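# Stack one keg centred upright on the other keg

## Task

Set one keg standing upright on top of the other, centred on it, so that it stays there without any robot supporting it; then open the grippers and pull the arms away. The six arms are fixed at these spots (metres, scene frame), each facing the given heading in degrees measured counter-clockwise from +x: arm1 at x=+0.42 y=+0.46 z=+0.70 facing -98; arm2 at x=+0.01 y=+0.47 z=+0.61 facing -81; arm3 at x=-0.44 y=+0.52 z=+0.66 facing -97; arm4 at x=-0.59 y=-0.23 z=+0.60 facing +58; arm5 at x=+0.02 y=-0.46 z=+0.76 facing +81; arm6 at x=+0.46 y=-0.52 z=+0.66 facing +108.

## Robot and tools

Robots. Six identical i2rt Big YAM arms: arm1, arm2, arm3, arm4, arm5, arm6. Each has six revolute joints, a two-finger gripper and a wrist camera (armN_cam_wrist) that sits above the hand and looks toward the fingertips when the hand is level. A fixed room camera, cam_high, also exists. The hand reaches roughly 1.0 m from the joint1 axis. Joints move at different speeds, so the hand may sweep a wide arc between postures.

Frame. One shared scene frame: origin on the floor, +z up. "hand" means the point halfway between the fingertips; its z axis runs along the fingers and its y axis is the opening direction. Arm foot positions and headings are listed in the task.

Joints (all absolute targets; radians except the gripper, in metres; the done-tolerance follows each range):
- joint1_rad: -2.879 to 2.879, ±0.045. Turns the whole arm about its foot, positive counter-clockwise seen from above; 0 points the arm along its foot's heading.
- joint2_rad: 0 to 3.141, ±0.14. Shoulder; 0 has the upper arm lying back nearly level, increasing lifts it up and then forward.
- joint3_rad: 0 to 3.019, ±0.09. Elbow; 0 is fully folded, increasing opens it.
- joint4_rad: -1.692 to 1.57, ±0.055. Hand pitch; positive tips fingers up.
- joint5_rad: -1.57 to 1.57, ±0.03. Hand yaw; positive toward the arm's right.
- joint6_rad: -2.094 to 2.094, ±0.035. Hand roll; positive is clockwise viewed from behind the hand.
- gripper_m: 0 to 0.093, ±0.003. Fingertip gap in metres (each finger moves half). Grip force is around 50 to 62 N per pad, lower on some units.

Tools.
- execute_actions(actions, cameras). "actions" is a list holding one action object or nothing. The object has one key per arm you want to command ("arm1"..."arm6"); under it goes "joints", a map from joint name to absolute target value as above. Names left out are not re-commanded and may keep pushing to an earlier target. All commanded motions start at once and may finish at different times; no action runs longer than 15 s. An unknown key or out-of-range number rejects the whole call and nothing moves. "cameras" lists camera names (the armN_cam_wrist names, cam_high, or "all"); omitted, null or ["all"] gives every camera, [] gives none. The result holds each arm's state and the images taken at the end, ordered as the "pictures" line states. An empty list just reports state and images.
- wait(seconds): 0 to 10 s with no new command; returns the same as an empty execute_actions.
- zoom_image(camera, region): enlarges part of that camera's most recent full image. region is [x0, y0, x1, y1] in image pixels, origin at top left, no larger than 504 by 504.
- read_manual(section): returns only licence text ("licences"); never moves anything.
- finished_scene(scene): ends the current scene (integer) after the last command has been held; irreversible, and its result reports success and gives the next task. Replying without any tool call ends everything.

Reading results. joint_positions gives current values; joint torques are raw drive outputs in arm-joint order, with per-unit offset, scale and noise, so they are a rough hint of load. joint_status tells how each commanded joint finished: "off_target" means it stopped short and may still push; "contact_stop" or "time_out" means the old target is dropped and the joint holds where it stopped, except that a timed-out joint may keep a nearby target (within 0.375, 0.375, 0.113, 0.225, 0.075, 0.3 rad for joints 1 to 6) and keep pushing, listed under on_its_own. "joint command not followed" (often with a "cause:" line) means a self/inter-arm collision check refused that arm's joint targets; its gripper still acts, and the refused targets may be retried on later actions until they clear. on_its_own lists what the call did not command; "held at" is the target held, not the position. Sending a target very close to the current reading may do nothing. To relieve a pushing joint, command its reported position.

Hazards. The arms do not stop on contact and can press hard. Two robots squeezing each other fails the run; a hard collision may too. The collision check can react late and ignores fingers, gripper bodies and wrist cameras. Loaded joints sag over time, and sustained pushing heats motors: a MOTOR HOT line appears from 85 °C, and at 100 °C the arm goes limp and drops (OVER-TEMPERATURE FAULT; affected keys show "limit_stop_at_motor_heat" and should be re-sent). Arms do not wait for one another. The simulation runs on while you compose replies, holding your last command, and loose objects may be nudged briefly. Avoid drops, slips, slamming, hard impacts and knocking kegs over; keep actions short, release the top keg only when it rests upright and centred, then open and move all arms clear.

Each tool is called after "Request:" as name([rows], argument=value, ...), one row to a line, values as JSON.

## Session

Request:
execute_actions(actions=[], cameras=["cam_high"])

Scene clock: 0.00 s.
Joint torques (N m, as the arm reports them, + toward a larger angle): no reading
arm1.joint_positions: joint1_rad=+0.335 joint2_rad=+0.552 joint3_rad=+1.370 joint4_rad=-1.331 joint5_rad=+0.108 joint6_rad=-0.405 gripper_m=+0.094
arm1.joint_status: not commanded
arm1.hand: x=+0.4428 y=+0.2492 z=+1.2473 quat_wxyz=(-0.282, -0.424, -0.752, +0.418) (m; scene frame)
arm2.joint_positions: joint1_rad=-0.242 joint2_rad=+0.622 joint3_rad=+1.469 joint4_rad=-1.475 joint5_rad=-0.151 joint6_rad=+0.288 gripper_m=+0.095
arm2.joint_status: not commanded
arm2.hand: x=+0.0204 y=+0.2620 z=+1.1543 quat_wxyz=(-0.392, -0.713, -0.533, +0.232) (m; scene frame)
arm3.joint_positions: joint1_rad=+0.167 joint2_rad=+0.609 joint3_rad=+1.467 joint4_rad=-1.241 joint5_rad=+0.190 joint6_rad=+0.489 gripper_m=+0.095
arm3.joint_status: not commanded
arm3.hand: x=-0.4689 y=+0.2897 z=+1.2622 quat_wxyz=(-0.444, -0.729, -0.394, +0.340) (m; scene frame)
arm4.joint_positions: joint1_rad=-0.407 joint2_rad=+0.532 joint3_rad=+1.318 joint4_rad=-1.422 joint5_rad=-0.044 joint6_rad=-0.500 gripper_m=+0.094
arm4.joint_status: not commanded
arm4.hand: x=-0.4380 y=-0.1079 z=+1.1075 quat_wxyz=(-0.452, +0.478, -0.752, -0.036) (m; scene frame)
arm5.joint_positions: joint1_rad=+0.310 joint2_rad=+0.629 joint3_rad=+1.465 joint4_rad=-1.187 joint5_rad=+0.267 joint6_rad=+0.089 gripper_m=+0.095
arm5.joint_status: not commanded
arm5.hand: x=+0.0331 y=-0.2214 z=+1.3672 quat_wxyz=(-0.438, +0.536, -0.614, -0.380) (m; scene frame)
arm6.joint_positions: joint1_rad=-0.104 joint2_rad=+0.546 joint3_rad=+1.337 joint4_rad=-1.509 joint5_rad=-0.206 joint6_rad=+0.511 gripper_m=+0.094
arm6.joint_status: not commanded
arm6.hand: x=+0.3842 y=-0.3415 z=+1.1558 quat_wxyz=(-0.085, +0.572, -0.706, -0.408) (m; scene frame)
pictures: cam_high
Images, in order (width x height): cam_high 504x504.

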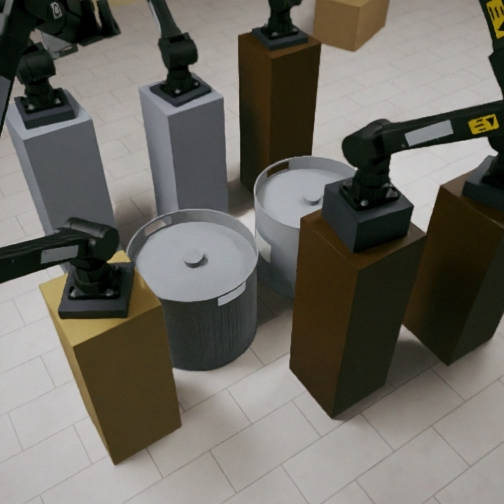

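Request:
execute_actions([
  {"arm2":{"joints":{"joint1_rad":0.696,"joint2_rad":1.6,"joint3_rad":0.902,"joint4_rad":-1.0,"joint5_rad":0,"joint6_rad":-0.39}},"arm5":{"joints":{"joint1_rad":-0.398,"joint2_rad":1.9,"joint3_rad":0.6,"joint4_rad":-0.7,"joint5_rad":0,"joint6_rad":-1.883}},"arm6":{"joints":{"joint1_rad":-0.255,"joint2_rad":1.8,"joint3_rad":1.131,"joint4_rad":-1.1,"joint5_rad":0,"joint6_rad":0.447}},"arm4":{"joints":{"joint1_rad":-0.58,"joint2_rad":2.1,"joint3_rad":1.8,"joint4_rad":-1.4,"joint5_rad":0,"joint6_rad":-0.87,"gripper_m":0.07}},"arm1":{"joints":{"joint1_rad":1.0}},"arm3":{"joints":{"joint1_rad":-0.8}}},
], cameras=[])

Request:
execute_actions([
  {"arm2":{"joints":{"joint2_rad":2.129,"joint3_rad":0.91,"joint4_rad":-0.33}},"arm5":{"joints":{"joint2_rad":2.569,"joint3_rad":0.851,"joint4_rad":0.155}},"arm6":{"joints":{"joint2_rad":2.312,"joint4_rad":-0.38}},"arm4":{"joints":{"joint2_rad":2.6,"joint3_rad":2.085,"joint4_rad":-1.04}}},
], cameras=["arm2_cam_wrist","arm4_cam_wrist","arm5_cam_wrist","arm6_cam_wrist"])

Scene clock: 5.00 s.
Joint torques (N m, as the arm reports them, + toward a larger angle): arm1=[ 1.66  3.08  9.27  1.83 -0.02  0.15] | arm2=[-0.5  -7.94  9.65  0.68 -0.11 -0.07] | arm3=[-1.12  3.07  9.69  1.85  0.11  0.02] | arm4=[ -1.4  -14.43  11.11  -0.09   0.09  -0.06] | arm5=[  2.58 -12.51   2.24   0.02  -0.16  -0.1 ] | arm6=[ -0.71 -15.81   6.18  -0.23   0.2   -0.08]
arm1.joint_positions: joint1_rad=+0.992 joint2_rad=+0.552 joint3_rad=+1.370 joint4_rad=-1.331 joint5_rad=+0.108 joint6_rad=-0.405 gripper_m=+0.094
arm1.joint_status: all done
arm1.hand: x=+0.5656 y=+0.3073 z=+1.2477 quat_wxyz=(-0.403, -0.159, -0.848, +0.305) (m; scene frame)
arm2.joint_positions: joint1_rad=+0.690 joint2_rad=+1.580 joint3_rad=+0.884 joint4_rad=-1.014 joint5_rad=-0.001 joint6_rad=-0.377 gripper_m=+0.095
arm2.joint_status: all done
arm2.hand: x=+0.2753 y=+0.2383 z=+0.6247 quat_wxyz=(+0.061, -0.168, -0.983, -0.039) (m; scene frame)
arm3.joint_positions: joint1_rad=-0.789 joint2_rad=+0.609 joint3_rad=+1.467 joint4_rad=-1.241 joint5_rad=+0.190 joint6_rad=+0.489 gripper_m=+0.095
arm3.joint_status: all done
arm3.hand: x=-0.6440 y=+0.4042 z=+1.2612 quat_wxyz=(-0.234, -0.830, -0.018, +0.506) (m; scene frame)
arm4.joint_positions: joint1_rad=-0.576 joint2_rad=+2.091 joint3_rad=+1.775 joint4_rad=-1.395 joint5_rad=-0.003 joint6_rad=-0.861 gripper_m=+0.070
arm4.joint_status: all done
arm4.hand: x=-0.0482 y=+0.0215 z=+0.6693 quat_wxyz=(+0.065, +0.601, -0.796, -0.009) (m; scene frame)
arm5.joint_positions: joint1_rad=-0.405 joint2_rad=+1.891 joint3_rad=+0.599 joint4_rad=-0.713 joint5_rad=+0.003 joint6_rad=-1.868 gripper_m=+0.095
arm5.joint_status: all done
arm5.hand: x=+0.1323 y=-0.2857 z=+0.6357 quat_wxyz=(+0.194, +0.968, -0.133, -0.091) (m; scene frame)
arm6.joint_positions: joint1_rad=-0.247 joint2_rad=+1.796 joint3_rad=+1.132 joint4_rad=-1.111 joint5_rad=-0.002 joint6_rad=+0.457 gripper_m=+0.094
arm6.joint_status: all done
arm6.hand: x=+0.4326 y=-0.0973 z=+0.6646 quat_wxyz=(+0.052, +0.552, -0.827, +0.094) (m; scene frame)
pictures: none
No camera images: the call's "cameras" was empty. Leave "cameras" out to get every camera's image.

Scene clock: 6.50 s.
Joint torques (N m, as the arm reports them, + toward a larger angle): arm1=[ 1.55  2.96  9.31  1.85 -0.05  0.15] | arm2=[ -0.4  -11.59   5.32   0.98  -0.11  -0.06] | arm3=[-1.17  3.15  9.7   1.86  0.11  0.02] | arm4=[ -1.58 -19.21  10.45   0.74   0.08  -0.04] | arm5=[  3.21 -17.81  -1.29   0.71  -0.29  -0.13] | arm6=[ -1.18 -20.06   2.91   0.19   0.14  -0.13]
arm1.joint_positions: joint1_rad=+0.992 joint2_rad=+0.552 joint3_rad=+1.370 joint4_rad=-1.331 joint5_rad=+0.108 joint6_rad=-0.405 gripper_m=+0.094
arm1.joint_status: not commanded
arm1.hand: x=+0.5656 y=+0.3073 z=+1.2477 quat_wxyz=(-0.403, -0.159, -0.848, +0.305) (m; scene frame)
arm2.joint_positions: joint1_rad=+0.690 joint2_rad=+2.115 joint3_rad=+0.894 joint4_rad=-0.346 joint5_rad=-0.001 joint6_rad=-0.378 gripper_m=+0.095
arm2.joint_status: all done
arm2.hand: x=+0.3169 y=+0.2028 z=+0.4187 quat_wxyz=(+0.000, -0.169, -0.986, -0.002) (m; scene frame)
arm3.joint_positions: joint1_rad=-0.789 joint2_rad=+0.609 joint3_rad=+1.467 joint4_rad=-1.241 joint5_rad=+0.190 joint6_rad=+0.489 gripper_m=+0.095
arm3.joint_status: not commanded
arm3.hand: x=-0.6440 y=+0.4042 z=+1.2612 quat_wxyz=(-0.234, -0.830, -0.018, +0.506) (m; scene frame)
arm4.joint_positions: joint1_rad=-0.576 joint2_rad=+2.609 joint3_rad=+2.058 joint4_rad=-1.047 joint5_rad=-0.003 joint6_rad=-0.862 gripper_m=+0.070
arm4.joint_status: all done
arm4.hand: x=+0.0489 y=+0.0628 z=+0.4256 quat_wxyz=(+0.010, +0.603, -0.798, +0.003) (m; scene frame)
arm5.joint_positions: joint1_rad=-0.405 joint2_rad=+2.572 joint3_rad=+0.848 joint4_rad=+0.141 joint5_rad=+0.003 joint6_rad=-1.869 gripper_m=+0.095
arm5.joint_status: all done
arm5.hand: x=+0.1907 y=-0.1928 z=+0.4118 quat_wxyz=(+0.004, +0.991, -0.136, -0.003) (m; scene frame)
arm6.joint_positions: joint1_rad=-0.247 joint2_rad=+2.321 joint3_rad=+1.128 joint4_rad=-0.396 joint5_rad=-0.002 joint6_rad=+0.457 gripper_m=+0.094
arm6.joint_status: all done
arm6.hand: x=+0.4319 y=-0.0572 z=+0.4163 quat_wxyz=(+0.005, +0.555, -0.831, +0.014) (m; scene frame)
pictures: arm2_cam_wrist, arm4_cam_wrist, arm5_cam_wrist, arm6_cam_wrist
Images, in order (width x height): arm2_cam_wrist 504x504, arm4_cam_wrist 504x504, arm5_cam_wrist 504x504, arm6_cam_wrist 504x504.

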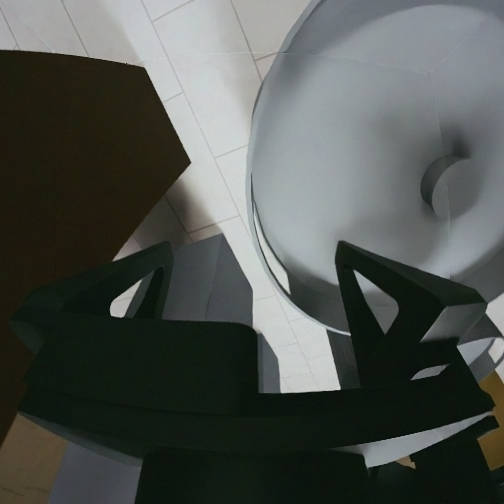

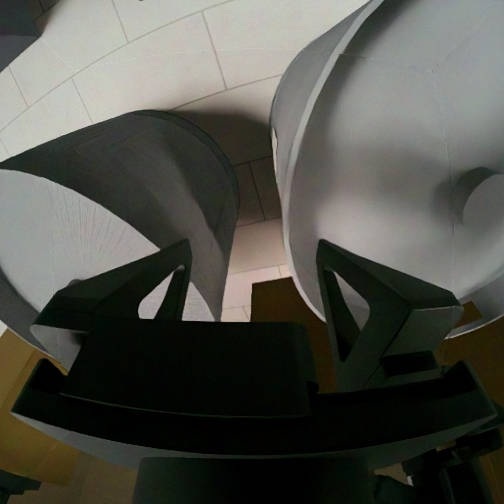

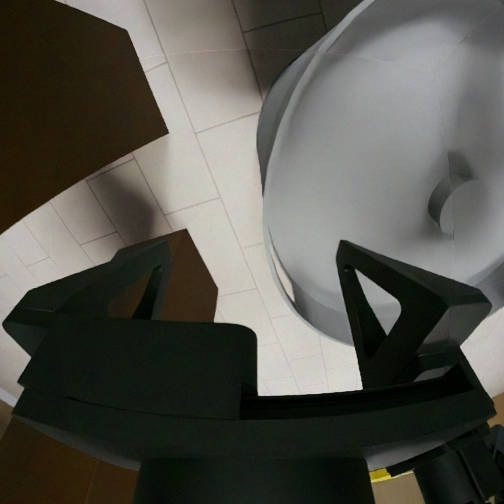

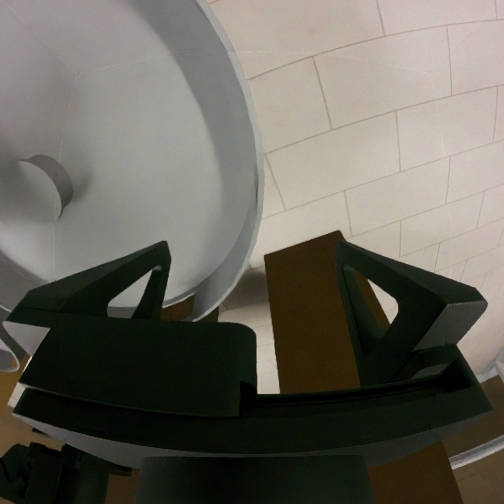

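Request:
execute_actions([
  {"arm2":{"joints":{"joint1_rad":0.75,"joint2_rad":2.26,"joint3_rad":1.06,"joint4_rad":-0.367,"joint6_rad":-0.17}},"arm5":{"joints":{"joint1_rad":-0.33,"joint2_rad":2.65,"joint3_rad":0.935,"joint4_rad":0.165,"joint6_rad":-1.58}},"arm6":{"joints":{"joint1_rad":-0.272,"joint2_rad":2.365,"joint3_rad":1.089,"joint4_rad":-0.28,"joint6_rad":0.5}},"arm4":{"joints":{"joint1_rad":-0.62,"joint2_rad":2.63,"joint3_rad":2.075,"joint4_rad":-0.98,"joint6_rad":-1.04,"gripper_m":0.08}}},
], cameras=["arm2_cam_wrist","arm4_cam_wrist","arm5_cam_wrist","arm6_cam_wrist"])

Scene clock: 10.40 s.
Joint torques (N m, as the arm reports them, + toward a larger angle): arm1=[ 1.41  3.28  9.38  1.8  -0.03  0.14] | arm2=[ -0.6  -12.65   5.36   0.17  -0.09   0.2 ] | arm3=[-1.17  3.1   9.71  1.85  0.11  0.02] | arm4=[ -0.75 -17.28   9.8    0.91   0.05  -0.05] | arm5=[  1.83 -17.07  -1.39   0.68  -0.2    0.2 ] | arm6=[ -1.35 -17.31   1.68   0.17   0.19   0.07]
arm1.joint_positions: joint1_rad=+0.992 joint2_rad=+0.552 joint3_rad=+1.370 joint4_rad=-1.331 joint5_rad=+0.108 joint6_rad=-0.405 gripper_m=+0.094
arm1.joint_status: not commanded
arm1.hand: x=+0.5656 y=+0.3073 z=+1.2477 quat_wxyz=(-0.403, -0.159, -0.848, +0.305) (m; scene frame)
arm2.joint_positions: joint1_rad=+0.746 joint2_rad=+2.235 joint3_rad=+1.047 joint4_rad=-0.354 joint5_rad=-0.001 joint6_rad=-0.182 gripper_m=+0.095
arm2.joint_status: all done
arm2.hand: x=+0.3714 y=+0.1893 z=+0.3908 quat_wxyz=(-0.012, -0.237, -0.971, +0.003) (m; scene frame)
arm3.joint_positions: joint1_rad=-0.789 joint2_rad=+0.609 joint3_rad=+1.467 joint4_rad=-1.241 joint5_rad=+0.190 joint6_rad=+0.489 gripper_m=+0.095
arm3.joint_status: not commanded
arm3.hand: x=-0.6440 y=+0.4042 z=+1.2612 quat_wxyz=(-0.234, -0.830, -0.018, +0.506) (m; scene frame)
arm4.joint_positions: joint1_rad=-0.626 joint2_rad=+2.609 joint3_rad=+2.058 joint4_rad=-0.989 joint5_rad=-0.002 joint6_rad=-1.031 gripper_m=+0.080
arm4.joint_status: all done
arm4.hand: x=+0.0762 y=+0.0357 z=+0.4262 quat_wxyz=(-0.017, +0.649, -0.760, +0.012) (m; scene frame)
arm5.joint_positions: joint1_rad=-0.323 joint2_rad=+2.630 joint3_rad=+0.936 joint4_rad=+0.156 joint5_rad=+0.003 joint6_rad=-1.596 gripper_m=+0.095
arm5.joint_status: all done
arm5.hand: x=+0.1823 y=-0.1534 z=+0.3896 quat_wxyz=(-0.017, +0.973, -0.230, +0.003) (m; scene frame)
arm6.joint_positions: joint1_rad=-0.261 joint2_rad=+2.351 joint3_rad=+1.093 joint4_rad=-0.297 joint5_rad=-0.002 joint6_rad=+0.489 gripper_m=+0.094
arm6.joint_status: all done
arm6.hand: x=+0.4390 y=-0.0650 z=+0.3986 quat_wxyz=(-0.004, +0.536, -0.844, -0.001) (m; scene frame)
pictures: arm2_cam_wrist, arm4_cam_wrist, arm5_cam_wrist, arm6_cam_wrist
Images, in order (width x height): arm2_cam_wrist 504x504, arm4_cam_wrist 504x504, arm5_cam_wrist 504x504, arm6_cam_wrist 504x504.

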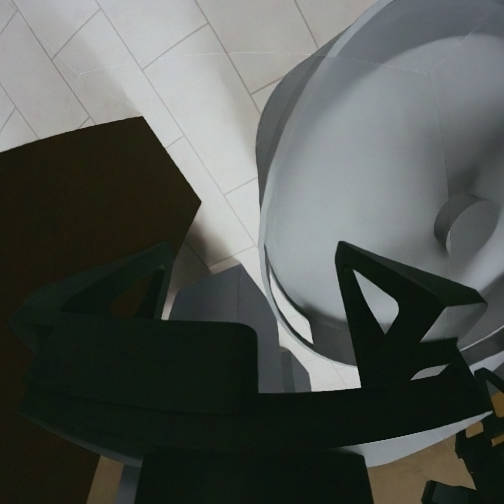

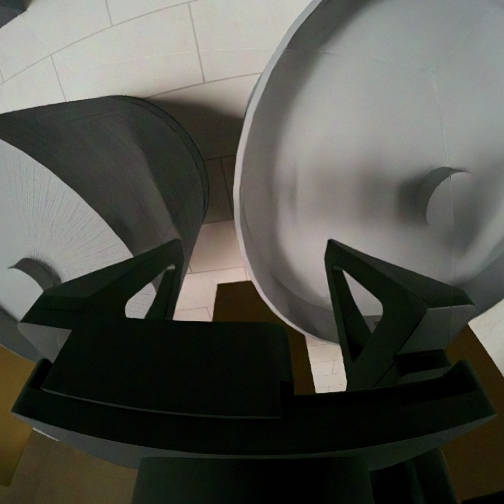

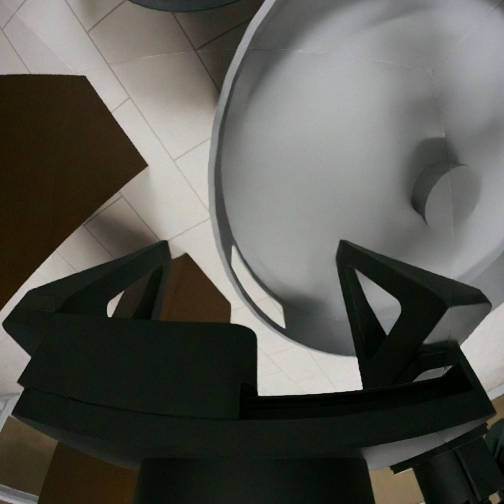

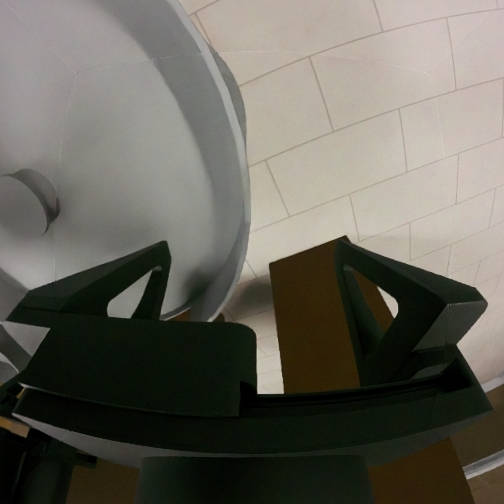

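Request:
execute_actions([
  {"arm2":{"joints":{"joint1_rad":0.73,"joint2_rad":2.44,"joint3_rad":1.125,"joint4_rad":-0.25}},"arm5":{"joints":{"joint2_rad":2.76,"joint3_rad":0.985}},"arm6":{"joints":{"joint1_rad":-0.245,"joint2_rad":2.55,"joint3_rad":1.19,"joint4_rad":-0.19}},"arm4":{"joints":{"joint2_rad":2.75,"joint4_rad":-0.91}}},
], cameras=[])

Request:
execute_actions([
  {"arm5":{"joints":{"joint2_rad":2.86,"joint3_rad":1.065,"joint4_rad":0.225}},"arm4":{"joints":{"joint4_rad":-0.86}}},
], cameras=["arm2_cam_wrist","arm4_cam_wrist","arm5_cam_wrist","arm6_cam_wrist"])

Scene clock: 12.83 s.
Joint torques (N m, as the arm reports them, + toward a larger angle): arm1=[ 1.36  3.01  9.34  1.84 -0.04  0.15] | arm2=[ -2.16 -14.03   3.61   0.9   -0.08   0.18] | arm3=[-1.13  3.06  9.7   1.86  0.11  0.02] | arm4=[ -0.73 -17.89   8.99   0.62   0.06  -0.05] | arm5=[  2.43 -18.11  -2.28   0.34  -0.23   0.21] | arm6=[  0.29 -19.84   1.51   0.1    0.17   0.1 ]
arm1.joint_positions: joint1_rad=+0.992 joint2_rad=+0.552 joint3_rad=+1.370 joint4_rad=-1.331 joint5_rad=+0.108 joint6_rad=-0.405 gripper_m=+0.094
arm1.joint_status: not commanded
arm1.hand: x=+0.5656 y=+0.3073 z=+1.2477 quat_wxyz=(-0.403, -0.159, -0.848, +0.305) (m; scene frame)
arm2.joint_positions: joint1_rad=+0.746 joint2_rad=+2.428 joint3_rad=+1.118 joint4_rad=-0.262 joint5_rad=-0.001 joint6_rad=-0.182 gripper_m=+0.095
arm2.joint_status: all done
arm2.hand: x=+0.3650 y=+0.1946 z=+0.3161 quat_wxyz=(+0.002, -0.237, -0.971, -0.003) (m; scene frame)
arm3.joint_positions: joint1_rad=-0.789 joint2_rad=+0.609 joint3_rad=+1.467 joint4_rad=-1.241 joint5_rad=+0.190 joint6_rad=+0.489 gripper_m=+0.095
arm3.joint_status: not commanded
arm3.hand: x=-0.6440 y=+0.4042 z=+1.2612 quat_wxyz=(-0.234, -0.830, -0.018, +0.506) (m; scene frame)
arm4.joint_positions: joint1_rad=-0.626 joint2_rad=+2.740 joint3_rad=+2.058 joint4_rad=-0.916 joint5_rad=-0.002 joint6_rad=-1.032 gripper_m=+0.080
arm4.joint_status: all done
arm4.hand: x=+0.0506 y=+0.0241 z=+0.3367 quat_wxyz=(+0.010, +0.650, -0.760, +0.002) (m; scene frame)
arm5.joint_positions: joint1_rad=-0.323 joint2_rad=+2.756 joint3_rad=+0.987 joint4_rad=+0.158 joint5_rad=+0.003 joint6_rad=-1.594 gripper_m=+0.095
arm5.joint_status: all done
arm5.hand: x=+0.1667 y=-0.1824 z=+0.3475 quat_wxyz=(+0.018, +0.973, -0.231, -0.006) (m; scene frame)
arm6.joint_positions: joint1_rad=-0.259 joint2_rad=+2.553 joint3_rad=+1.189 joint4_rad=-0.200 joint5_rad=-0.002 joint6_rad=+0.490 gripper_m=+0.094
arm6.joint_status: all done
arm6.hand: x=+0.4393 y=-0.0695 z=+0.3206 quat_wxyz=(-0.001, +0.537, -0.844, +0.003) (m; scene frame)
pictures: none
No camera images: the call's "cameras" was empty. Leave "cameras" out to get every camera's image.

Scene clock: 13.67 s.
Joint torques (N m, as the arm reports them, + toward a larger angle): arm1=[ 1.5   3.    9.27  1.89 -0.04  0.15] | arm2=[ -2.11 -14.3    3.66   0.89  -0.08   0.19] | arm3=[-1.17  3.1   9.69  1.85  0.11  0.02] | arm4=[ -0.65 -17.87   9.1    0.89   0.06  -0.05] | arm5=[  2.26 -18.17  -2.26   0.66  -0.23   0.21] | arm6=[  0.9  -19.46   1.59   0.05   0.16   0.09]
arm1.joint_positions: joint1_rad=+0.992 joint2_rad=+0.552 joint3_rad=+1.370 joint4_rad=-1.331 joint5_rad=+0.108 joint6_rad=-0.405 gripper_m=+0.094
arm1.joint_status: not commanded
arm1.hand: x=+0.5656 y=+0.3073 z=+1.2477 quat_wxyz=(-0.403, -0.159, -0.848, +0.305) (m; scene frame)
arm2.joint_positions: joint1_rad=+0.746 joint2_rad=+2.428 joint3_rad=+1.118 joint4_rad=-0.262 joint5_rad=-0.001 joint6_rad=-0.182 gripper_m=+0.095
arm2.joint_status: not commanded
arm2.hand: x=+0.3650 y=+0.1946 z=+0.3161 quat_wxyz=(+0.002, -0.237, -0.971, -0.003) (m; scene frame)
arm3.joint_positions: joint1_rad=-0.789 joint2_rad=+0.609 joint3_rad=+1.467 joint4_rad=-1.241 joint5_rad=+0.190 joint6_rad=+0.489 gripper_m=+0.095
arm3.joint_status: not commanded
arm3.hand: x=-0.6440 y=+0.4042 z=+1.2612 quat_wxyz=(-0.234, -0.830, -0.018, +0.506) (m; scene frame)
arm4.joint_positions: joint1_rad=-0.626 joint2_rad=+2.740 joint3_rad=+2.058 joint4_rad=-0.868 joint5_rad=-0.002 joint6_rad=-1.032 gripper_m=+0.080
arm4.joint_status: all done
arm4.hand: x=+0.0614 y=+0.0285 z=+0.3368 quat_wxyz=(-0.012, +0.650, -0.760, +0.010) (m; scene frame)
arm5.joint_positions: joint1_rad=-0.323 joint2_rad=+2.846 joint3_rad=+1.067 joint4_rad=+0.215 joint5_rad=+0.003 joint6_rad=-1.594 gripper_m=+0.095
arm5.joint_status: all done
arm5.hand: x=+0.1728 y=-0.1706 z=+0.3140 quat_wxyz=(-0.004, +0.973, -0.231, +0.000) (m; scene frame)
arm6.joint_positions: joint1_rad=-0.259 joint2_rad=+2.553 joint3_rad=+1.189 joint4_rad=-0.200 joint5_rad=-0.002 joint6_rad=+0.490 gripper_m=+0.094
arm6.joint_status: not commanded
arm6.hand: x=+0.4393 y=-0.0695 z=+0.3206 quat_wxyz=(-0.001, +0.537, -0.844, +0.003) (m; scene frame)
pictures: arm2_cam_wrist, arm4_cam_wrist, arm5_cam_wrist, arm6_cam_wrist
Images, in order (width x height): arm2_cam_wrist 504x504, arm4_cam_wrist 504x504, arm5_cam_wrist 504x504, arm6_cam_wrist 504x504.

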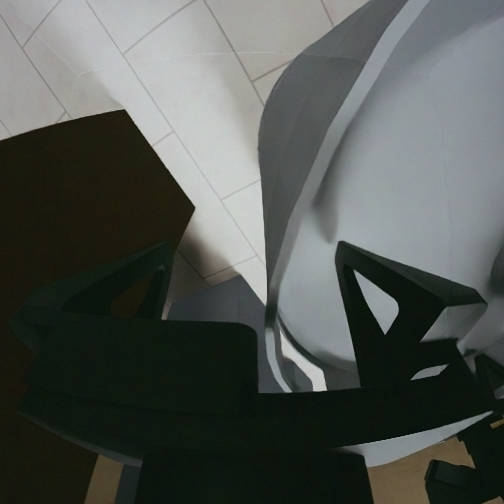

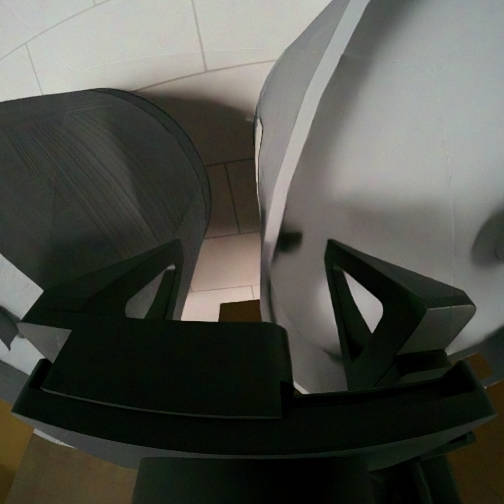

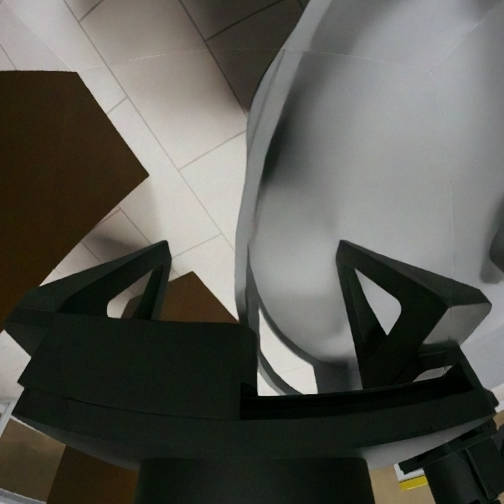

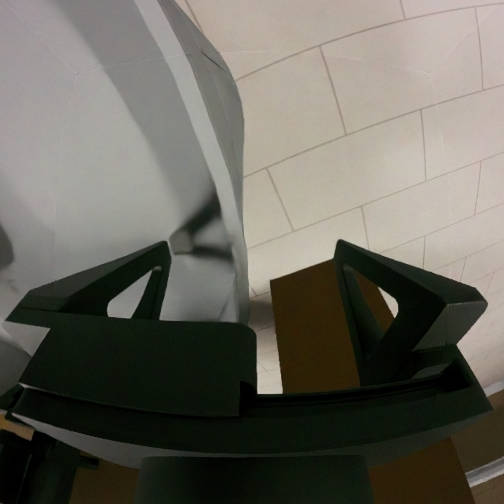

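Request:
execute_actions([
  {"arm2":{"joints":{"gripper_m":0,"joint1_rad":0.71}},"arm5":{"joints":{"gripper_m":0}},"arm6":{"joints":{"gripper_m":0}},"arm4":{"joints":{"gripper_m":0}}},
], cameras=[])

Request:
execute_actions([
  {"arm2":{"joints":{"joint2_rad":1.944,"joint3_rad":1.07,"joint4_rad":-0.508}},"arm5":{"joints":{"joint2_rad":2.353,"joint3_rad":0.775,"joint4_rad":0.09}},"arm6":{"joints":{"joint2_rad":2.058,"joint3_rad":1.084,"joint4_rad":-0.419}},"arm4":{"joints":{"joint2_rad":2.304,"joint3_rad":2.115,"joint4_rad":-1.072}}},
], cameras=["cam_high"])

Scene clock: 16.17 s.
Joint torques (N m, as the arm reports them, + toward a larger angle): arm1=[ 1.46  2.99  9.27  1.87 -0.02  0.15] | arm2=[ -2.   -14.02   3.59   0.86   0.06   0.23] | arm3=[-1.15  3.12  9.7   1.85  0.11  0.02] | arm4=[ -0.51 -18.16   8.86   0.33  -0.02   0.38] | arm5=[  2.33 -17.99  -1.7    0.35  -0.19   0.68] | arm6=[  0.13 -18.68   1.12  -0.12   0.72  -0.49]
arm1.joint_positions: joint1_rad=+0.992 joint2_rad=+0.552 joint3_rad=+1.370 joint4_rad=-1.331 joint5_rad=+0.108 joint6_rad=-0.405 gripper_m=+0.094
arm1.joint_status: not commanded
arm1.hand: x=+0.5656 y=+0.3073 z=+1.2477 quat_wxyz=(-0.403, -0.159, -0.848, +0.305) (m; scene frame)
arm2.joint_positions: joint1_rad=+0.725 joint2_rad=+2.428 joint3_rad=+1.118 joint4_rad=-0.262 joint5_rad=-0.004 joint6_rad=-0.186 gripper_m=+0.002
arm2.joint_status: all done
arm2.hand: x=+0.3595 y=+0.1878 z=+0.3161 quat_wxyz=(+0.001, -0.245, -0.969, -0.004) (m; scene frame)
arm3.joint_positions: joint1_rad=-0.789 joint2_rad=+0.609 joint3_rad=+1.467 joint4_rad=-1.241 joint5_rad=+0.190 joint6_rad=+0.489 gripper_m=+0.095
arm3.joint_status: not commanded
arm3.hand: x=-0.6440 y=+0.4042 z=+1.2612 quat_wxyz=(-0.234, -0.830, -0.018, +0.506) (m; scene frame)
arm4.joint_positions: joint1_rad=-0.629 joint2_rad=+2.740 joint3_rad=+2.061 joint4_rad=-0.856 joint5_rad=+0.000 joint6_rad=-1.082 gripper_m=+0.002
arm4.joint_status: all done
arm4.hand: x=+0.0664 y=+0.0284 z=+0.3380 quat_wxyz=(-0.019, +0.668, -0.744, +0.014) (m; scene frame)
arm5.joint_positions: joint1_rad=-0.323 joint2_rad=+2.849 joint3_rad=+1.062 joint4_rad=+0.216 joint5_rad=+0.003 joint6_rad=-1.637 gripper_m=+0.002
arm5.joint_status: all done
arm5.hand: x=+0.1709 y=-0.1744 z=+0.3134 quat_wxyz=(-0.001, +0.978, -0.210, +0.000) (m; scene frame)
arm6.joint_positions: joint1_rad=-0.253 joint2_rad=+2.553 joint3_rad=+1.191 joint4_rad=-0.194 joint5_rad=-0.013 joint6_rad=+0.552 gripper_m=+0.002
arm6.joint_status: all done
arm6.hand: x=+0.4342 y=-0.0667 z=+0.3208 quat_wxyz=(+0.001, +0.513, -0.859, -0.003) (m; scene frame)
pictures: none
No camera images: the call's "cameras" was empty. Leave "cameras" out to get every camera's image.

Scene clock: 18.60 s.
Joint torques (N m, as the arm reports them, + toward a larger angle): arm1=[ 1.51  3.2   9.28  1.9  -0.03  0.15] | arm2=[ -3.01 -21.71  10.56   0.76   0.08   0.05] | arm3=[-1.15  3.16  9.71  1.86  0.11  0.02] | arm4=[ -1.04 -31.75  16.22   0.14  -0.4    0.25] | arm5=[  1.84 -25.03  -1.87   0.34   0.22   0.52] | arm6=[  1.37 -28.51   6.8   -0.34   0.3   -0.57]
arm1.joint_positions: joint1_rad=+0.992 joint2_rad=+0.552 joint3_rad=+1.370 joint4_rad=-1.331 joint5_rad=+0.108 joint6_rad=-0.405 gripper_m=+0.094
arm1.joint_status: not commanded
arm1.hand: x=+0.5656 y=+0.3073 z=+1.2477 quat_wxyz=(-0.403, -0.159, -0.848, +0.305) (m; scene frame)
arm2.joint_positions: joint1_rad=+0.737 joint2_rad=+2.052 joint3_rad=+1.012 joint4_rad=-0.516 joint5_rad=-0.005 joint6_rad=-0.169 gripper_m=+0.002
arm2.joint_status: all done
arm2.hand: x=+0.3660 y=+0.1890 z=+0.4637 quat_wxyz=(-0.006, -0.248, -0.969, -0.001) (m; scene frame)
arm3.joint_positions: joint1_rad=-0.789 joint2_rad=+0.609 joint3_rad=+1.467 joint4_rad=-1.241 joint5_rad=+0.190 joint6_rad=+0.489 gripper_m=+0.095
arm3.joint_status: not commanded
arm3.hand: x=-0.6440 y=+0.4042 z=+1.2612 quat_wxyz=(-0.234, -0.830, -0.018, +0.506) (m; scene frame)
arm4.joint_positions: joint1_rad=-0.622 joint2_rad=+2.503 joint3_rad=+2.019 joint4_rad=-1.065 joint5_rad=+0.009 joint6_rad=-1.066 gripper_m=+0.002
arm4.joint_status: joint2_rad time_out (moved -0.237 of -0.436); joint3_rad time_out (moved -0.042 of +0.054); the others done
arm4.on_its_own: joint2_rad reads +2.503 and still pushes toward +2.304 since a time_out; joint3_rad reads +2.019 and still pushes toward +2.115 since a time_out
arm4.hand: x=+0.0698 y=+0.0350 z=+0.4857 quat_wxyz=(-0.011, +0.664, -0.747, +0.016) (m; scene frame)
arm5.joint_positions: joint1_rad=-0.320 joint2_rad=+2.430 joint3_rad=+0.789 joint4_rad=+0.084 joint5_rad=-0.007 joint6_rad=-1.628 gripper_m=+0.002
arm5.joint_status: all done
arm5.hand: x=+0.1722 y=-0.1672 z=+0.4570 quat_wxyz=(-0.009, +0.977, -0.213, -0.004) (m; scene frame)
arm6.joint_positions: joint1_rad=-0.255 joint2_rad=+2.167 joint3_rad=+1.038 joint4_rad=-0.418 joint5_rad=-0.005 joint6_rad=+0.567 gripper_m=+0.002
arm6.joint_status: all done
arm6.hand: x=+0.4354 y=-0.0629 z=+0.4705 quat_wxyz=(-0.004, +0.505, -0.863, -0.005) (m; scene frame)
pictures: cam_high
Images, in order (width x height): cam_high 504x504.

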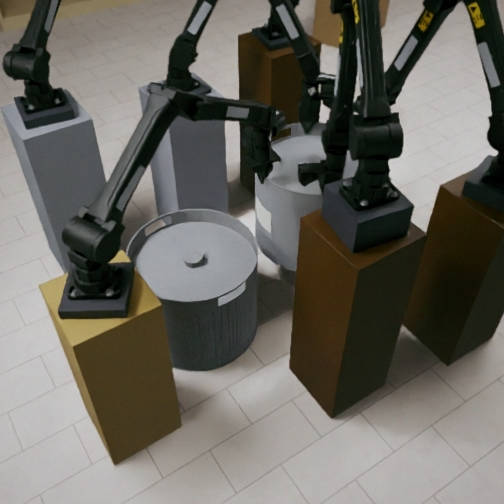

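Request:
execute_actions([
  {"arm2":{"joints":{"joint1_rad":0.725,"joint2_rad":1.645,"joint3_rad":1.14,"joint4_rad":-0.849}},"arm5":{"joints":{"joint2_rad":1.885,"joint3_rad":0.668,"joint4_rad":-0.235,"joint6_rad":-1.635}},"arm6":{"joints":{"joint2_rad":1.735,"joint3_rad":1.106,"joint4_rad":-0.737,"joint6_rad":0.555}},"arm4":{"joints":{"joint2_rad":2.144,"joint3_rad":2.2,"joint4_rad":-1.308,"joint6_rad":-1.075}}},
], cameras=[])

Scene clock: 22.00 s.
Joint torques (N m, as the arm reports them, + toward a larger angle): arm1=[ 1.59  2.98  9.3   1.86 -0.02  0.15] | arm2=[ -1.75 -19.24  17.85   0.4   -0.14   0.23] | arm3=[-1.18  3.12  9.68  1.85  0.11  0.01] | arm4=[ -0.91 -29.74  18.39  -0.43  -0.4    0.14] | arm5=[  2.37 -24.02   3.83   0.41   0.14   0.12] | arm6=[ -0.01 -26.82  10.94  -0.12   0.32  -0.16]
arm1.joint_positions: joint1_rad=+0.992 joint2_rad=+0.552 joint3_rad=+1.370 joint4_rad=-1.331 joint5_rad=+0.108 joint6_rad=-0.405 gripper_m=+0.094
arm1.joint_status: not commanded
arm1.hand: x=+0.5656 y=+0.3073 z=+1.2477 quat_wxyz=(-0.403, -0.159, -0.848, +0.305) (m; scene frame)
arm2.joint_positions: joint1_rad=+0.736 joint2_rad=+1.740 joint3_rad=+1.028 joint4_rad=-0.846 joint5_rad=+0.001 joint6_rad=-0.187 gripper_m=+0.002
arm2.joint_status: joint3_rad time_out (moved +0.017 of +0.128); the others done
arm2.on_its_own: joint3_rad reads +1.028 and still pushes toward +1.140 since a time_out
arm2.hand: x=+0.3582 y=+0.1929 z=+0.6013 quat_wxyz=(-0.004, -0.240, -0.971, +0.001) (m; scene frame)
arm3.joint_positions: joint1_rad=-0.789 joint2_rad=+0.609 joint3_rad=+1.467 joint4_rad=-1.241 joint5_rad=+0.190 joint6_rad=+0.489 gripper_m=+0.095
arm3.joint_status: not commanded
arm3.hand: x=-0.6440 y=+0.4042 z=+1.2612 quat_wxyz=(-0.234, -0.830, -0.018, +0.506) (m; scene frame)
arm4.joint_positions: joint1_rad=-0.625 joint2_rad=+2.319 joint3_rad=+2.054 joint4_rad=-1.289 joint5_rad=+0.009 joint6_rad=-1.089 gripper_m=+0.002
arm4.joint_status: joint2_rad time_out (moved -0.184 of -0.359); joint3_rad time_out (moved +0.034 of +0.181); the others done
arm4.on_its_own: joint2_rad reads +2.319 and still pushes toward +2.144 since a time_out; joint3_rad reads +2.054 and still pushes toward +2.166 since a time_out
arm4.hand: x=+0.0613 y=+0.0309 z=+0.6231 quat_wxyz=(-0.008, +0.672, -0.741, +0.015) (m; scene frame)
arm5.joint_positions: joint1_rad=-0.318 joint2_rad=+1.972 joint3_rad=+0.655 joint4_rad=-0.241 joint5_rad=-0.007 joint6_rad=-1.648 gripper_m=+0.002
arm5.joint_status: all done
arm5.hand: x=+0.1731 y=-0.1656 z=+0.5947 quat_wxyz=(-0.009, +0.979, -0.202, -0.003) (m; scene frame)
arm6.joint_positions: joint1_rad=-0.254 joint2_rad=+1.846 joint3_rad=+1.038 joint4_rad=-0.736 joint5_rad=-0.005 joint6_rad=+0.562 gripper_m=+0.002
arm6.joint_status: all done
arm6.hand: x=+0.4336 y=-0.0605 z=+0.6107 quat_wxyz=(-0.005, +0.508, -0.861, -0.007) (m; scene frame)
pictures: none
No camera images: the call's "cameras" was empty. Leave "cameras" out to get every camera's image.

Request:
execute_actions([
  {"arm2":{"joints":{"joint2_rad":1.47,"joint3_rad":1.335,"joint4_rad":-1.188}},"arm5":{"joints":{"joint2_rad":1.46,"joint3_rad":0.74,"joint4_rad":-0.67}},"arm6":{"joints":{"joint2_rad":1.52,"joint3_rad":1.255,"joint4_rad":-1.072}},"arm4":{"joints":{"joint2_rad":2.09,"joint3_rad":2.46,"joint4_rad":-1.6}}},
], cameras=[])

Scene clock: 25.30 s.
Joint torques (N m, as the arm reports them, + toward a larger angle): arm1=[ 1.26  3.22  9.31  1.82 -0.04  0.15] | arm2=[ -1.56 -19.49  19.79   0.16  -0.57   0.11] | arm3=[-1.17  3.13  9.68  1.86  0.11  0.02] | arm4=[ -0.31 -29.5   18.75   0.35  -0.61   0.08] | arm5=[  1.64 -22.42  13.55  -0.21   0.28   0.02] | arm6=[  0.23 -23.36  16.08  -0.23   0.53  -0.17]
arm1.joint_positions: joint1_rad=+0.992 joint2_rad=+0.552 joint3_rad=+1.370 joint4_rad=-1.331 joint5_rad=+0.108 joint6_rad=-0.405 gripper_m=+0.094
arm1.joint_status: not commanded
arm1.hand: x=+0.5656 y=+0.3073 z=+1.2477 quat_wxyz=(-0.403, -0.159, -0.848, +0.305) (m; scene frame)
arm2.joint_positions: joint1_rad=+0.733 joint2_rad=+1.574 joint3_rad=+1.200 joint4_rad=-1.178 joint5_rad=+0.011 joint6_rad=-0.176 gripper_m=+0.002
arm2.joint_status: joint3_rad time_out (moved +0.171 of +0.307); the others done
arm2.on_its_own: joint3_rad reads +1.200 and still pushes toward +1.312 since a time_out
arm2.hand: x=+0.3614 y=+0.1863 z=+0.7277 quat_wxyz=(-0.005, -0.246, -0.969, +0.007) (m; scene frame)
arm3.joint_positions: joint1_rad=-0.789 joint2_rad=+0.609 joint3_rad=+1.467 joint4_rad=-1.241 joint5_rad=+0.190 joint6_rad=+0.489 gripper_m=+0.095
arm3.joint_status: not commanded
arm3.hand: x=-0.6440 y=+0.4042 z=+1.2612 quat_wxyz=(-0.234, -0.830, -0.018, +0.506) (m; scene frame)
arm4.joint_positions: joint1_rad=-0.631 joint2_rad=+2.265 joint3_rad=+2.296 joint4_rad=-1.599 joint5_rad=+0.015 joint6_rad=-1.080 gripper_m=+0.002
arm4.joint_status: joint2_rad time_out (moved -0.054 of -0.229); joint3_rad time_out (moved +0.243 of +0.406); the others done
arm4.on_its_own: joint2_rad reads +2.265 and still pushes toward +2.090 since a time_out; joint3_rad reads +2.296 and still pushes toward +2.409 since a time_out
arm4.hand: x=+0.0586 y=+0.0265 z=+0.7516 quat_wxyz=(-0.001, +0.666, -0.746, +0.015) (m; scene frame)
arm5.joint_positions: joint1_rad=-0.319 joint2_rad=+1.552 joint3_rad=+0.665 joint4_rad=-0.663 joint5_rad=-0.008 joint6_rad=-1.632 gripper_m=+0.003
arm5.joint_status: all done
arm5.hand: x=+0.1724 y=-0.1684 z=+0.7262 quat_wxyz=(-0.013, +0.978, -0.210, -0.003) (m; scene frame)
arm6.joint_positions: joint1_rad=-0.256 joint2_rad=+1.608 joint3_rad=+1.123 joint4_rad=-1.068 joint5_rad=-0.010 joint6_rad=+0.572 gripper_m=+0.002
arm6.joint_status: joint3_rad time_out (moved +0.085 of +0.217); the others done
arm6.on_its_own: joint3_rad reads +1.123 and still pushes toward +1.235 since a time_out
arm6.hand: x=+0.4335 y=-0.0739 z=+0.7384 quat_wxyz=(-0.001, +0.503, -0.864, -0.004) (m; scene frame)
pictures: none
No camera images: the call's "cameras" was empty. Leave "cameras" out to get every camera's image.

Request:
execute_actions([
  {"arm2":{"joints":{"joint1_rad":0.403,"joint2_rad":1.235,"joint3_rad":1.05,"joint4_rad":-1.171,"joint6_rad":-0.507}},"arm5":{"joints":{"joint1_rad":0.2,"joint2_rad":1.37,"joint3_rad":0.61,"joint4_rad":-0.65,"joint6_rad":-1.113}},"arm6":{"joints":{"joint1_rad":0.091,"joint2_rad":1.574,"joint3_rad":1.345,"joint4_rad":-1.092,"joint6_rad":0.901}},"arm4":{"joints":{"joint1_rad":-0.536,"joint2_rad":1.667,"joint3_rad":1.69,"joint4_rad":-1.319,"joint6_rad":-0.986}}},
], cameras=[])

Scene clock: 29.93 s.
Joint torques (N m, as the arm reports them, + toward a larger angle): arm1=[ 1.42  3.22  9.32  1.87 -0.03  0.15] | arm2=[ -1.97 -14.73  19.61   0.39  -0.24  -0.15] | arm3=[-1.13  3.09  9.7   1.86  0.11  0.02] | arm4=[ -1.46 -23.24  17.29   1.58  -0.71  -0.12] | arm5=[  2.37 -18.56  11.81   0.85   0.02  -0.1 ] | arm6=[ -0.94 -24.36  16.16  -0.49   1.03  -0.3 ]
arm1.joint_positions: joint1_rad=+0.992 joint2_rad=+0.552 joint3_rad=+1.370 joint4_rad=-1.331 joint5_rad=+0.108 joint6_rad=-0.405 gripper_m=+0.094
arm1.joint_status: not commanded
arm1.hand: x=+0.5656 y=+0.3073 z=+1.2477 quat_wxyz=(-0.403, -0.159, -0.848, +0.305) (m; scene frame)
arm2.joint_positions: joint1_rad=+0.416 joint2_rad=+1.330 joint3_rad=+0.938 joint4_rad=-1.168 joint5_rad=+0.002 joint6_rad=-0.487 gripper_m=+0.002
arm2.joint_status: joint3_rad time_out (moved -0.261 of -0.150); the others done
arm2.on_its_own: joint3_rad reads +0.938 and still pushes toward +1.050 since a time_out
arm2.hand: x=+0.2033 y=+0.1736 z=+0.7272 quat_wxyz=(-0.002, -0.249, -0.969, +0.002) (m; scene frame)
arm3.joint_positions: joint1_rad=-0.789 joint2_rad=+0.609 joint3_rad=+1.467 joint4_rad=-1.241 joint5_rad=+0.190 joint6_rad=+0.489 gripper_m=+0.095
arm3.joint_status: not commanded
arm3.hand: x=-0.6440 y=+0.4042 z=+1.2612 quat_wxyz=(-0.234, -0.830, -0.018, +0.506) (m; scene frame)
arm4.joint_positions: joint1_rad=-0.533 joint2_rad=+1.828 joint3_rad=+1.591 joint4_rad=-1.345 joint5_rad=+0.018 joint6_rad=-0.969 gripper_m=+0.002
arm4.joint_status: joint2_rad time_out (moved -0.438 of -0.598); joint3_rad time_out (moved -0.705 of -0.606); the others done
arm4.on_its_own: joint2_rad reads +1.828 and still pushes toward +1.667 since a time_out; joint3_rad reads +1.591 and still pushes toward +1.690 since a time_out
arm4.hand: x=-0.0995 y=+0.0214 z=+0.7496 quat_wxyz=(+0.005, +0.661, -0.750, +0.015) (m; scene frame)
arm5.joint_positions: joint1_rad=+0.200 joint2_rad=+1.452 joint3_rad=+0.553 joint4_rad=-0.663 joint5_rad=-0.003 joint6_rad=-1.104 gripper_m=+0.002
arm5.joint_status: all done
arm5.hand: x=+0.0100 y=-0.1754 z=+0.7282 quat_wxyz=(-0.006, +0.977, -0.214, -0.005) (m; scene frame)
arm6.joint_positions: joint1_rad=+0.097 joint2_rad=+1.672 joint3_rad=+1.201 joint4_rad=-1.081 joint5_rad=-0.020 joint6_rad=+0.931 gripper_m=+0.002
arm6.joint_status: joint3_rad time_out (moved +0.078 of +0.222); the others done
arm6.on_its_own: joint3_rad reads +1.201 and still pushes toward +1.314 since a time_out
arm6.hand: x=+0.2690 y=-0.0865 z=+0.7365 quat_wxyz=(+0.008, +0.500, -0.866, -0.004) (m; scene frame)
pictures: none
No camera images: the call's "cameras" was empty. Leave "cameras" out to get every camera's image.

Request:
execute_actions([
  {"arm2":{"joints":{"joint1_rad":-0.076,"joint2_rad":1.134,"joint3_rad":0.95,"joint4_rad":-1.186,"joint6_rad":-0.986}},"arm5":{"joints":{"joint1_rad":0.737,"joint2_rad":1.448,"joint3_rad":0.72,"joint4_rad":-0.667,"joint6_rad":-0.576}},"arm6":{"joints":{"joint1_rad":0.37,"joint2_rad":1.731,"joint3_rad":1.6,"joint4_rad":-1.168,"joint6_rad":1.19}},"arm4":{"joints":{"joint1_rad":-0.379,"joint2_rad":1.353,"joint3_rad":1.24,"joint4_rad":-1.228,"joint6_rad":-0.829}}},
], cameras=["cam_high"])

Scene clock: 34.00 s.
Joint torques (N m, as the arm reports them, + toward a larger angle): arm1=[ 1.53  3.22  9.36  1.84 -0.05  0.16] | arm2=[ -0.71 -10.97  19.77   0.24  -0.73   0.11] | arm3=[-1.15  3.1   9.7   1.85  0.11  0.02] | arm4=[ -1.44 -13.86  18.13   0.99  -0.46  -0.01] | arm5=[  2.74 -19.47  13.97  -0.03   0.48   0.15] | arm6=[ -1.17 -29.8   16.68  -1.23   0.92  -0.24]
arm1.joint_positions: joint1_rad=+0.992 joint2_rad=+0.552 joint3_rad=+1.370 joint4_rad=-1.331 joint5_rad=+0.108 joint6_rad=-0.405 gripper_m=+0.094
arm1.joint_status: not commanded
arm1.hand: x=+0.5656 y=+0.3073 z=+1.2477 quat_wxyz=(-0.403, -0.159, -0.848, +0.305) (m; scene frame)
arm2.joint_positions: joint1_rad=-0.078 joint2_rad=+1.203 joint3_rad=+0.826 joint4_rad=-1.179 joint5_rad=+0.012 joint6_rad=-0.991 gripper_m=+0.002
arm2.joint_status: joint3_rad time_out (moved -0.112 of +0.012); the others done
arm2.on_its_own: joint3_rad reads +0.826 and still pushes toward +0.939 since a time_out
arm2.hand: x=+0.0340 y=+0.1625 z=+0.7266 quat_wxyz=(+0.005, -0.245, -0.970, +0.007) (m; scene frame)
arm3.joint_positions: joint1_rad=-0.789 joint2_rad=+0.609 joint3_rad=+1.467 joint4_rad=-1.241 joint5_rad=+0.190 joint6_rad=+0.489 gripper_m=+0.095
arm3.joint_status: not commanded
arm3.hand: x=-0.6440 y=+0.4042 z=+1.2612 quat_wxyz=(-0.234, -0.830, -0.018, +0.506) (m; scene frame)
arm4.joint_positions: joint1_rad=-0.375 joint2_rad=+1.455 joint3_rad=+1.120 joint4_rad=-1.241 joint5_rad=+0.011 joint6_rad=-0.824 gripper_m=+0.002
arm4.joint_status: joint3_rad time_out (moved -0.471 of -0.351); the others done
arm4.on_its_own: joint3_rad reads +1.120 and still pushes toward +1.233 since a time_out
arm4.hand: x=-0.2643 y=+0.0093 z=+0.7466 quat_wxyz=(+0.001, +0.666, -0.746, +0.013) (m; scene frame)
arm5.joint_positions: joint1_rad=+0.732 joint2_rad=+1.521 joint3_rad=+0.643 joint4_rad=-0.659 joint5_rad=-0.011 joint6_rad=-0.585 gripper_m=+0.002
arm5.joint_status: all done
arm5.hand: x=-0.1547 y=-0.1883 z=+0.7311 quat_wxyz=(-0.010, +0.978, -0.208, -0.018) (m; scene frame)
arm6.joint_positions: joint1_rad=+0.385 joint2_rad=+1.843 joint3_rad=+1.458 joint4_rad=-1.145 joint5_rad=-0.016 joint6_rad=+1.211 gripper_m=+0.002
arm6.joint_status: joint3_rad time_out (moved +0.256 of +0.399); the others done
arm6.on_its_own: joint3_rad reads +1.458 and still pushes toward +1.570 since a time_out
arm6.hand: x=+0.1030 y=-0.0964 z=+0.7415 quat_wxyz=(+0.011, +0.504, -0.864, -0.012) (m; scene frame)
pictures: cam_high
Images, in order (width x height): cam_high 504x504.

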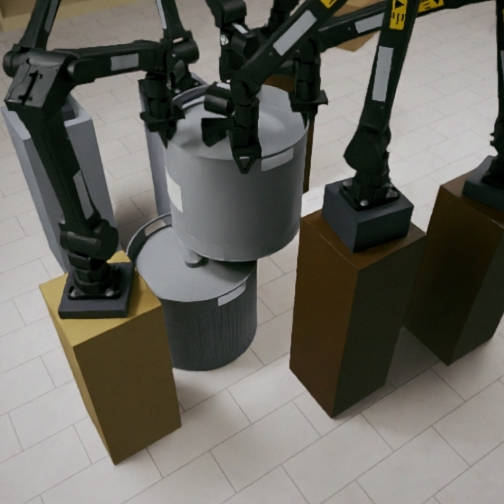

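Request:
execute_actions([
  {"arm2":{"joints":{"joint1_rad":-0.56,"joint2_rad":1.252,"joint3_rad":1.0,"joint4_rad":-1.112,"joint6_rad":-1.47}},"arm5":{"joints":{"joint1_rad":1.079,"joint2_rad":1.678,"joint3_rad":0.995,"joint4_rad":-0.697,"joint6_rad":-0.234}},"arm6":{"joints":{"joint1_rad":0.571,"joint2_rad":2.02,"joint3_rad":1.99,"joint4_rad":-1.275,"joint6_rad":1.39}},"arm4":{"joints":{"joint1_rad":-0.073,"joint2_rad":1.067,"joint3_rad":0.905,"joint4_rad":-1.216,"joint6_rad":-0.523}}},
], cameras=["arm2_cam_wrist","arm4_cam_wrist","arm5_cam_wrist","arm6_cam_wrist","cam_high"])

Scene clock: 37.53 s.
Joint torques (N m, as the arm reports them, + toward a larger angle): arm1=[ 1.47  3.25  9.32  1.83 -0.03  0.16] | arm2=[ -0.23 -12.97  19.39  -0.69  -0.81   0.16] | arm3=[-1.14  3.11  9.7   1.86  0.11  0.02] | arm4=[-1.51 -8.04 18.07  0.55  0.14  0.  ] | arm5=[  2.49 -27.55  13.2    0.16   0.34   0.15] | arm6=[ -0.61 -34.23  17.12  -0.87   0.75  -0.21]
arm1.joint_positions: joint1_rad=+0.992 joint2_rad=+0.552 joint3_rad=+1.370 joint4_rad=-1.331 joint5_rad=+0.108 joint6_rad=-0.405 gripper_m=+0.094
arm1.joint_status: not commanded
arm1.hand: x=+0.5656 y=+0.3073 z=+1.2477 quat_wxyz=(-0.403, -0.159, -0.848, +0.305) (m; scene frame)
arm2.joint_positions: joint1_rad=-0.569 joint2_rad=+1.328 joint3_rad=+0.868 joint4_rad=-1.078 joint5_rad=+0.014 joint6_rad=-1.480 gripper_m=+0.002
arm2.joint_status: joint3_rad time_out (moved +0.042 of +0.174); the others done
arm2.on_its_own: joint3_rad reads +0.868 and still pushes toward +0.981 since a time_out
arm2.hand: x=-0.1292 y=+0.1515 z=+0.7042 quat_wxyz=(+0.011, -0.245, -0.969, +0.013) (m; scene frame)
arm3.joint_positions: joint1_rad=-0.789 joint2_rad=+0.609 joint3_rad=+1.467 joint4_rad=-1.241 joint5_rad=+0.190 joint6_rad=+0.489 gripper_m=+0.095
arm3.joint_status: not commanded
arm3.hand: x=-0.6440 y=+0.4042 z=+1.2612 quat_wxyz=(-0.234, -0.830, -0.018, +0.506) (m; scene frame)
arm4.joint_positions: joint1_rad=-0.067 joint2_rad=+1.147 joint3_rad=+0.787 joint4_rad=-1.219 joint5_rad=-0.003 joint6_rad=-0.520 gripper_m=+0.002
arm4.joint_status: joint3_rad time_out (moved -0.333 of -0.215); the others done
arm4.on_its_own: joint3_rad reads +0.787 and still pushes toward +0.900 since a time_out
arm4.hand: x=-0.4250 y=+0.0006 z=+0.7245 quat_wxyz=(+0.002, +0.668, -0.744, +0.007) (m; scene frame)
arm5.joint_positions: joint1_rad=+1.077 joint2_rad=+1.778 joint3_rad=+0.928 joint4_rad=-0.691 joint5_rad=-0.008 joint6_rad=-0.245 gripper_m=+0.002
arm5.joint_status: all done
arm5.hand: x=-0.3168 y=-0.1999 z=+0.7134 quat_wxyz=(-0.005, +0.978, -0.206, -0.017) (m; scene frame)
arm6.joint_positions: joint1_rad=+0.585 joint2_rad=+2.133 joint3_rad=+1.869 joint4_rad=-1.254 joint5_rad=-0.014 joint6_rad=+1.408 gripper_m=+0.002
arm6.joint_status: joint3_rad time_out (moved +0.411 of +0.532); the others done
arm6.on_its_own: joint3_rad reads +1.869 and still pushes toward +1.981 since a time_out
arm6.hand: x=-0.0592 y=-0.1069 z=+0.7219 quat_wxyz=(+0.015, +0.505, -0.863, -0.016) (m; scene frame)
pictures: arm2_cam_wrist, arm4_cam_wrist, arm5_cam_wrist, arm6_cam_wrist, cam_high
Images, in order (width x height): arm2_cam_wrist 504x504, arm4_cam_wrist 504x504, arm5_cam_wrist 504x504, arm6_cam_wrist 504x504, cam_high 504x504.

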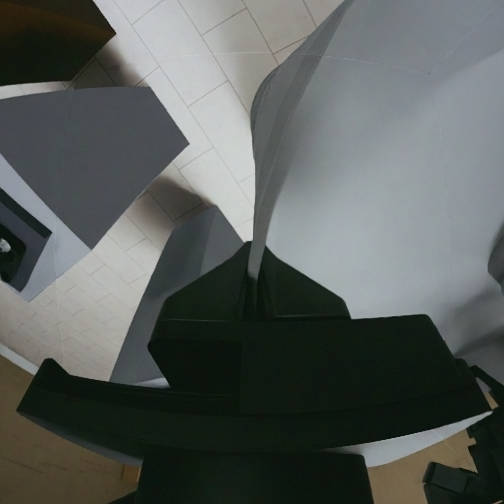

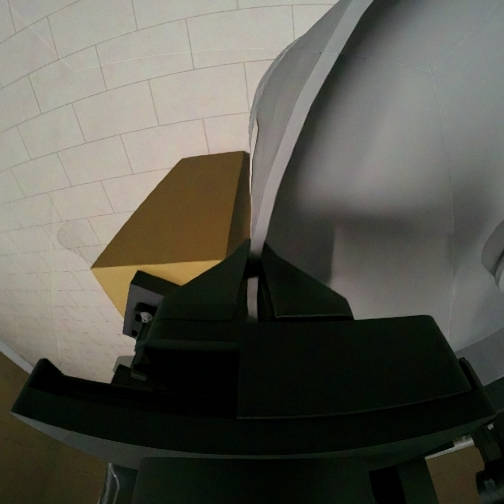

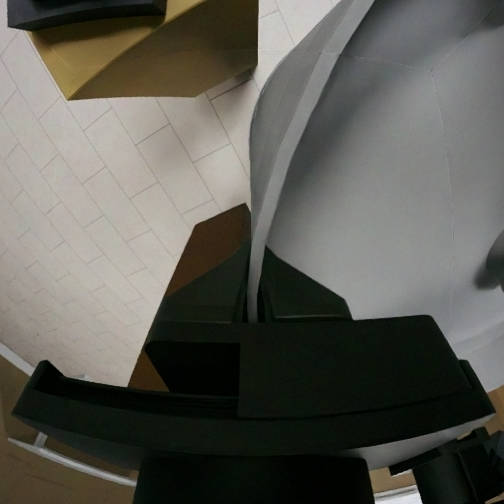

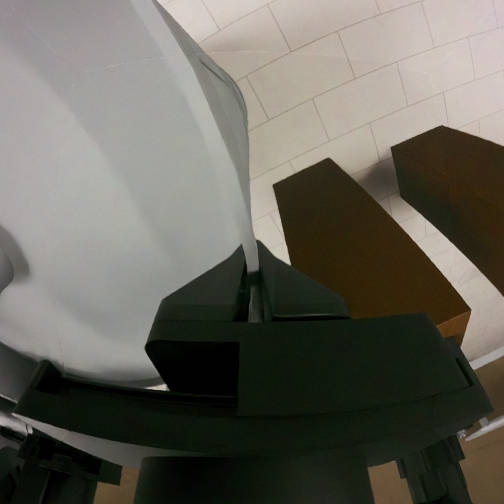

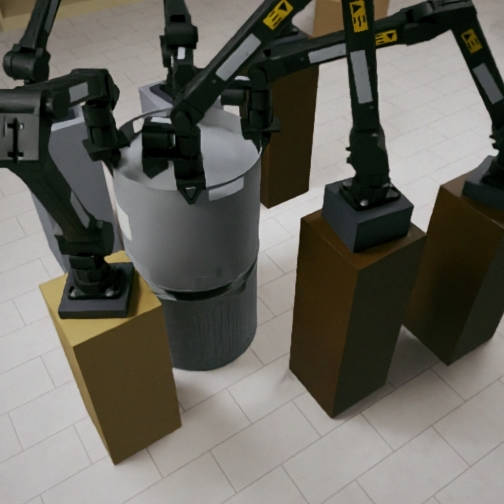

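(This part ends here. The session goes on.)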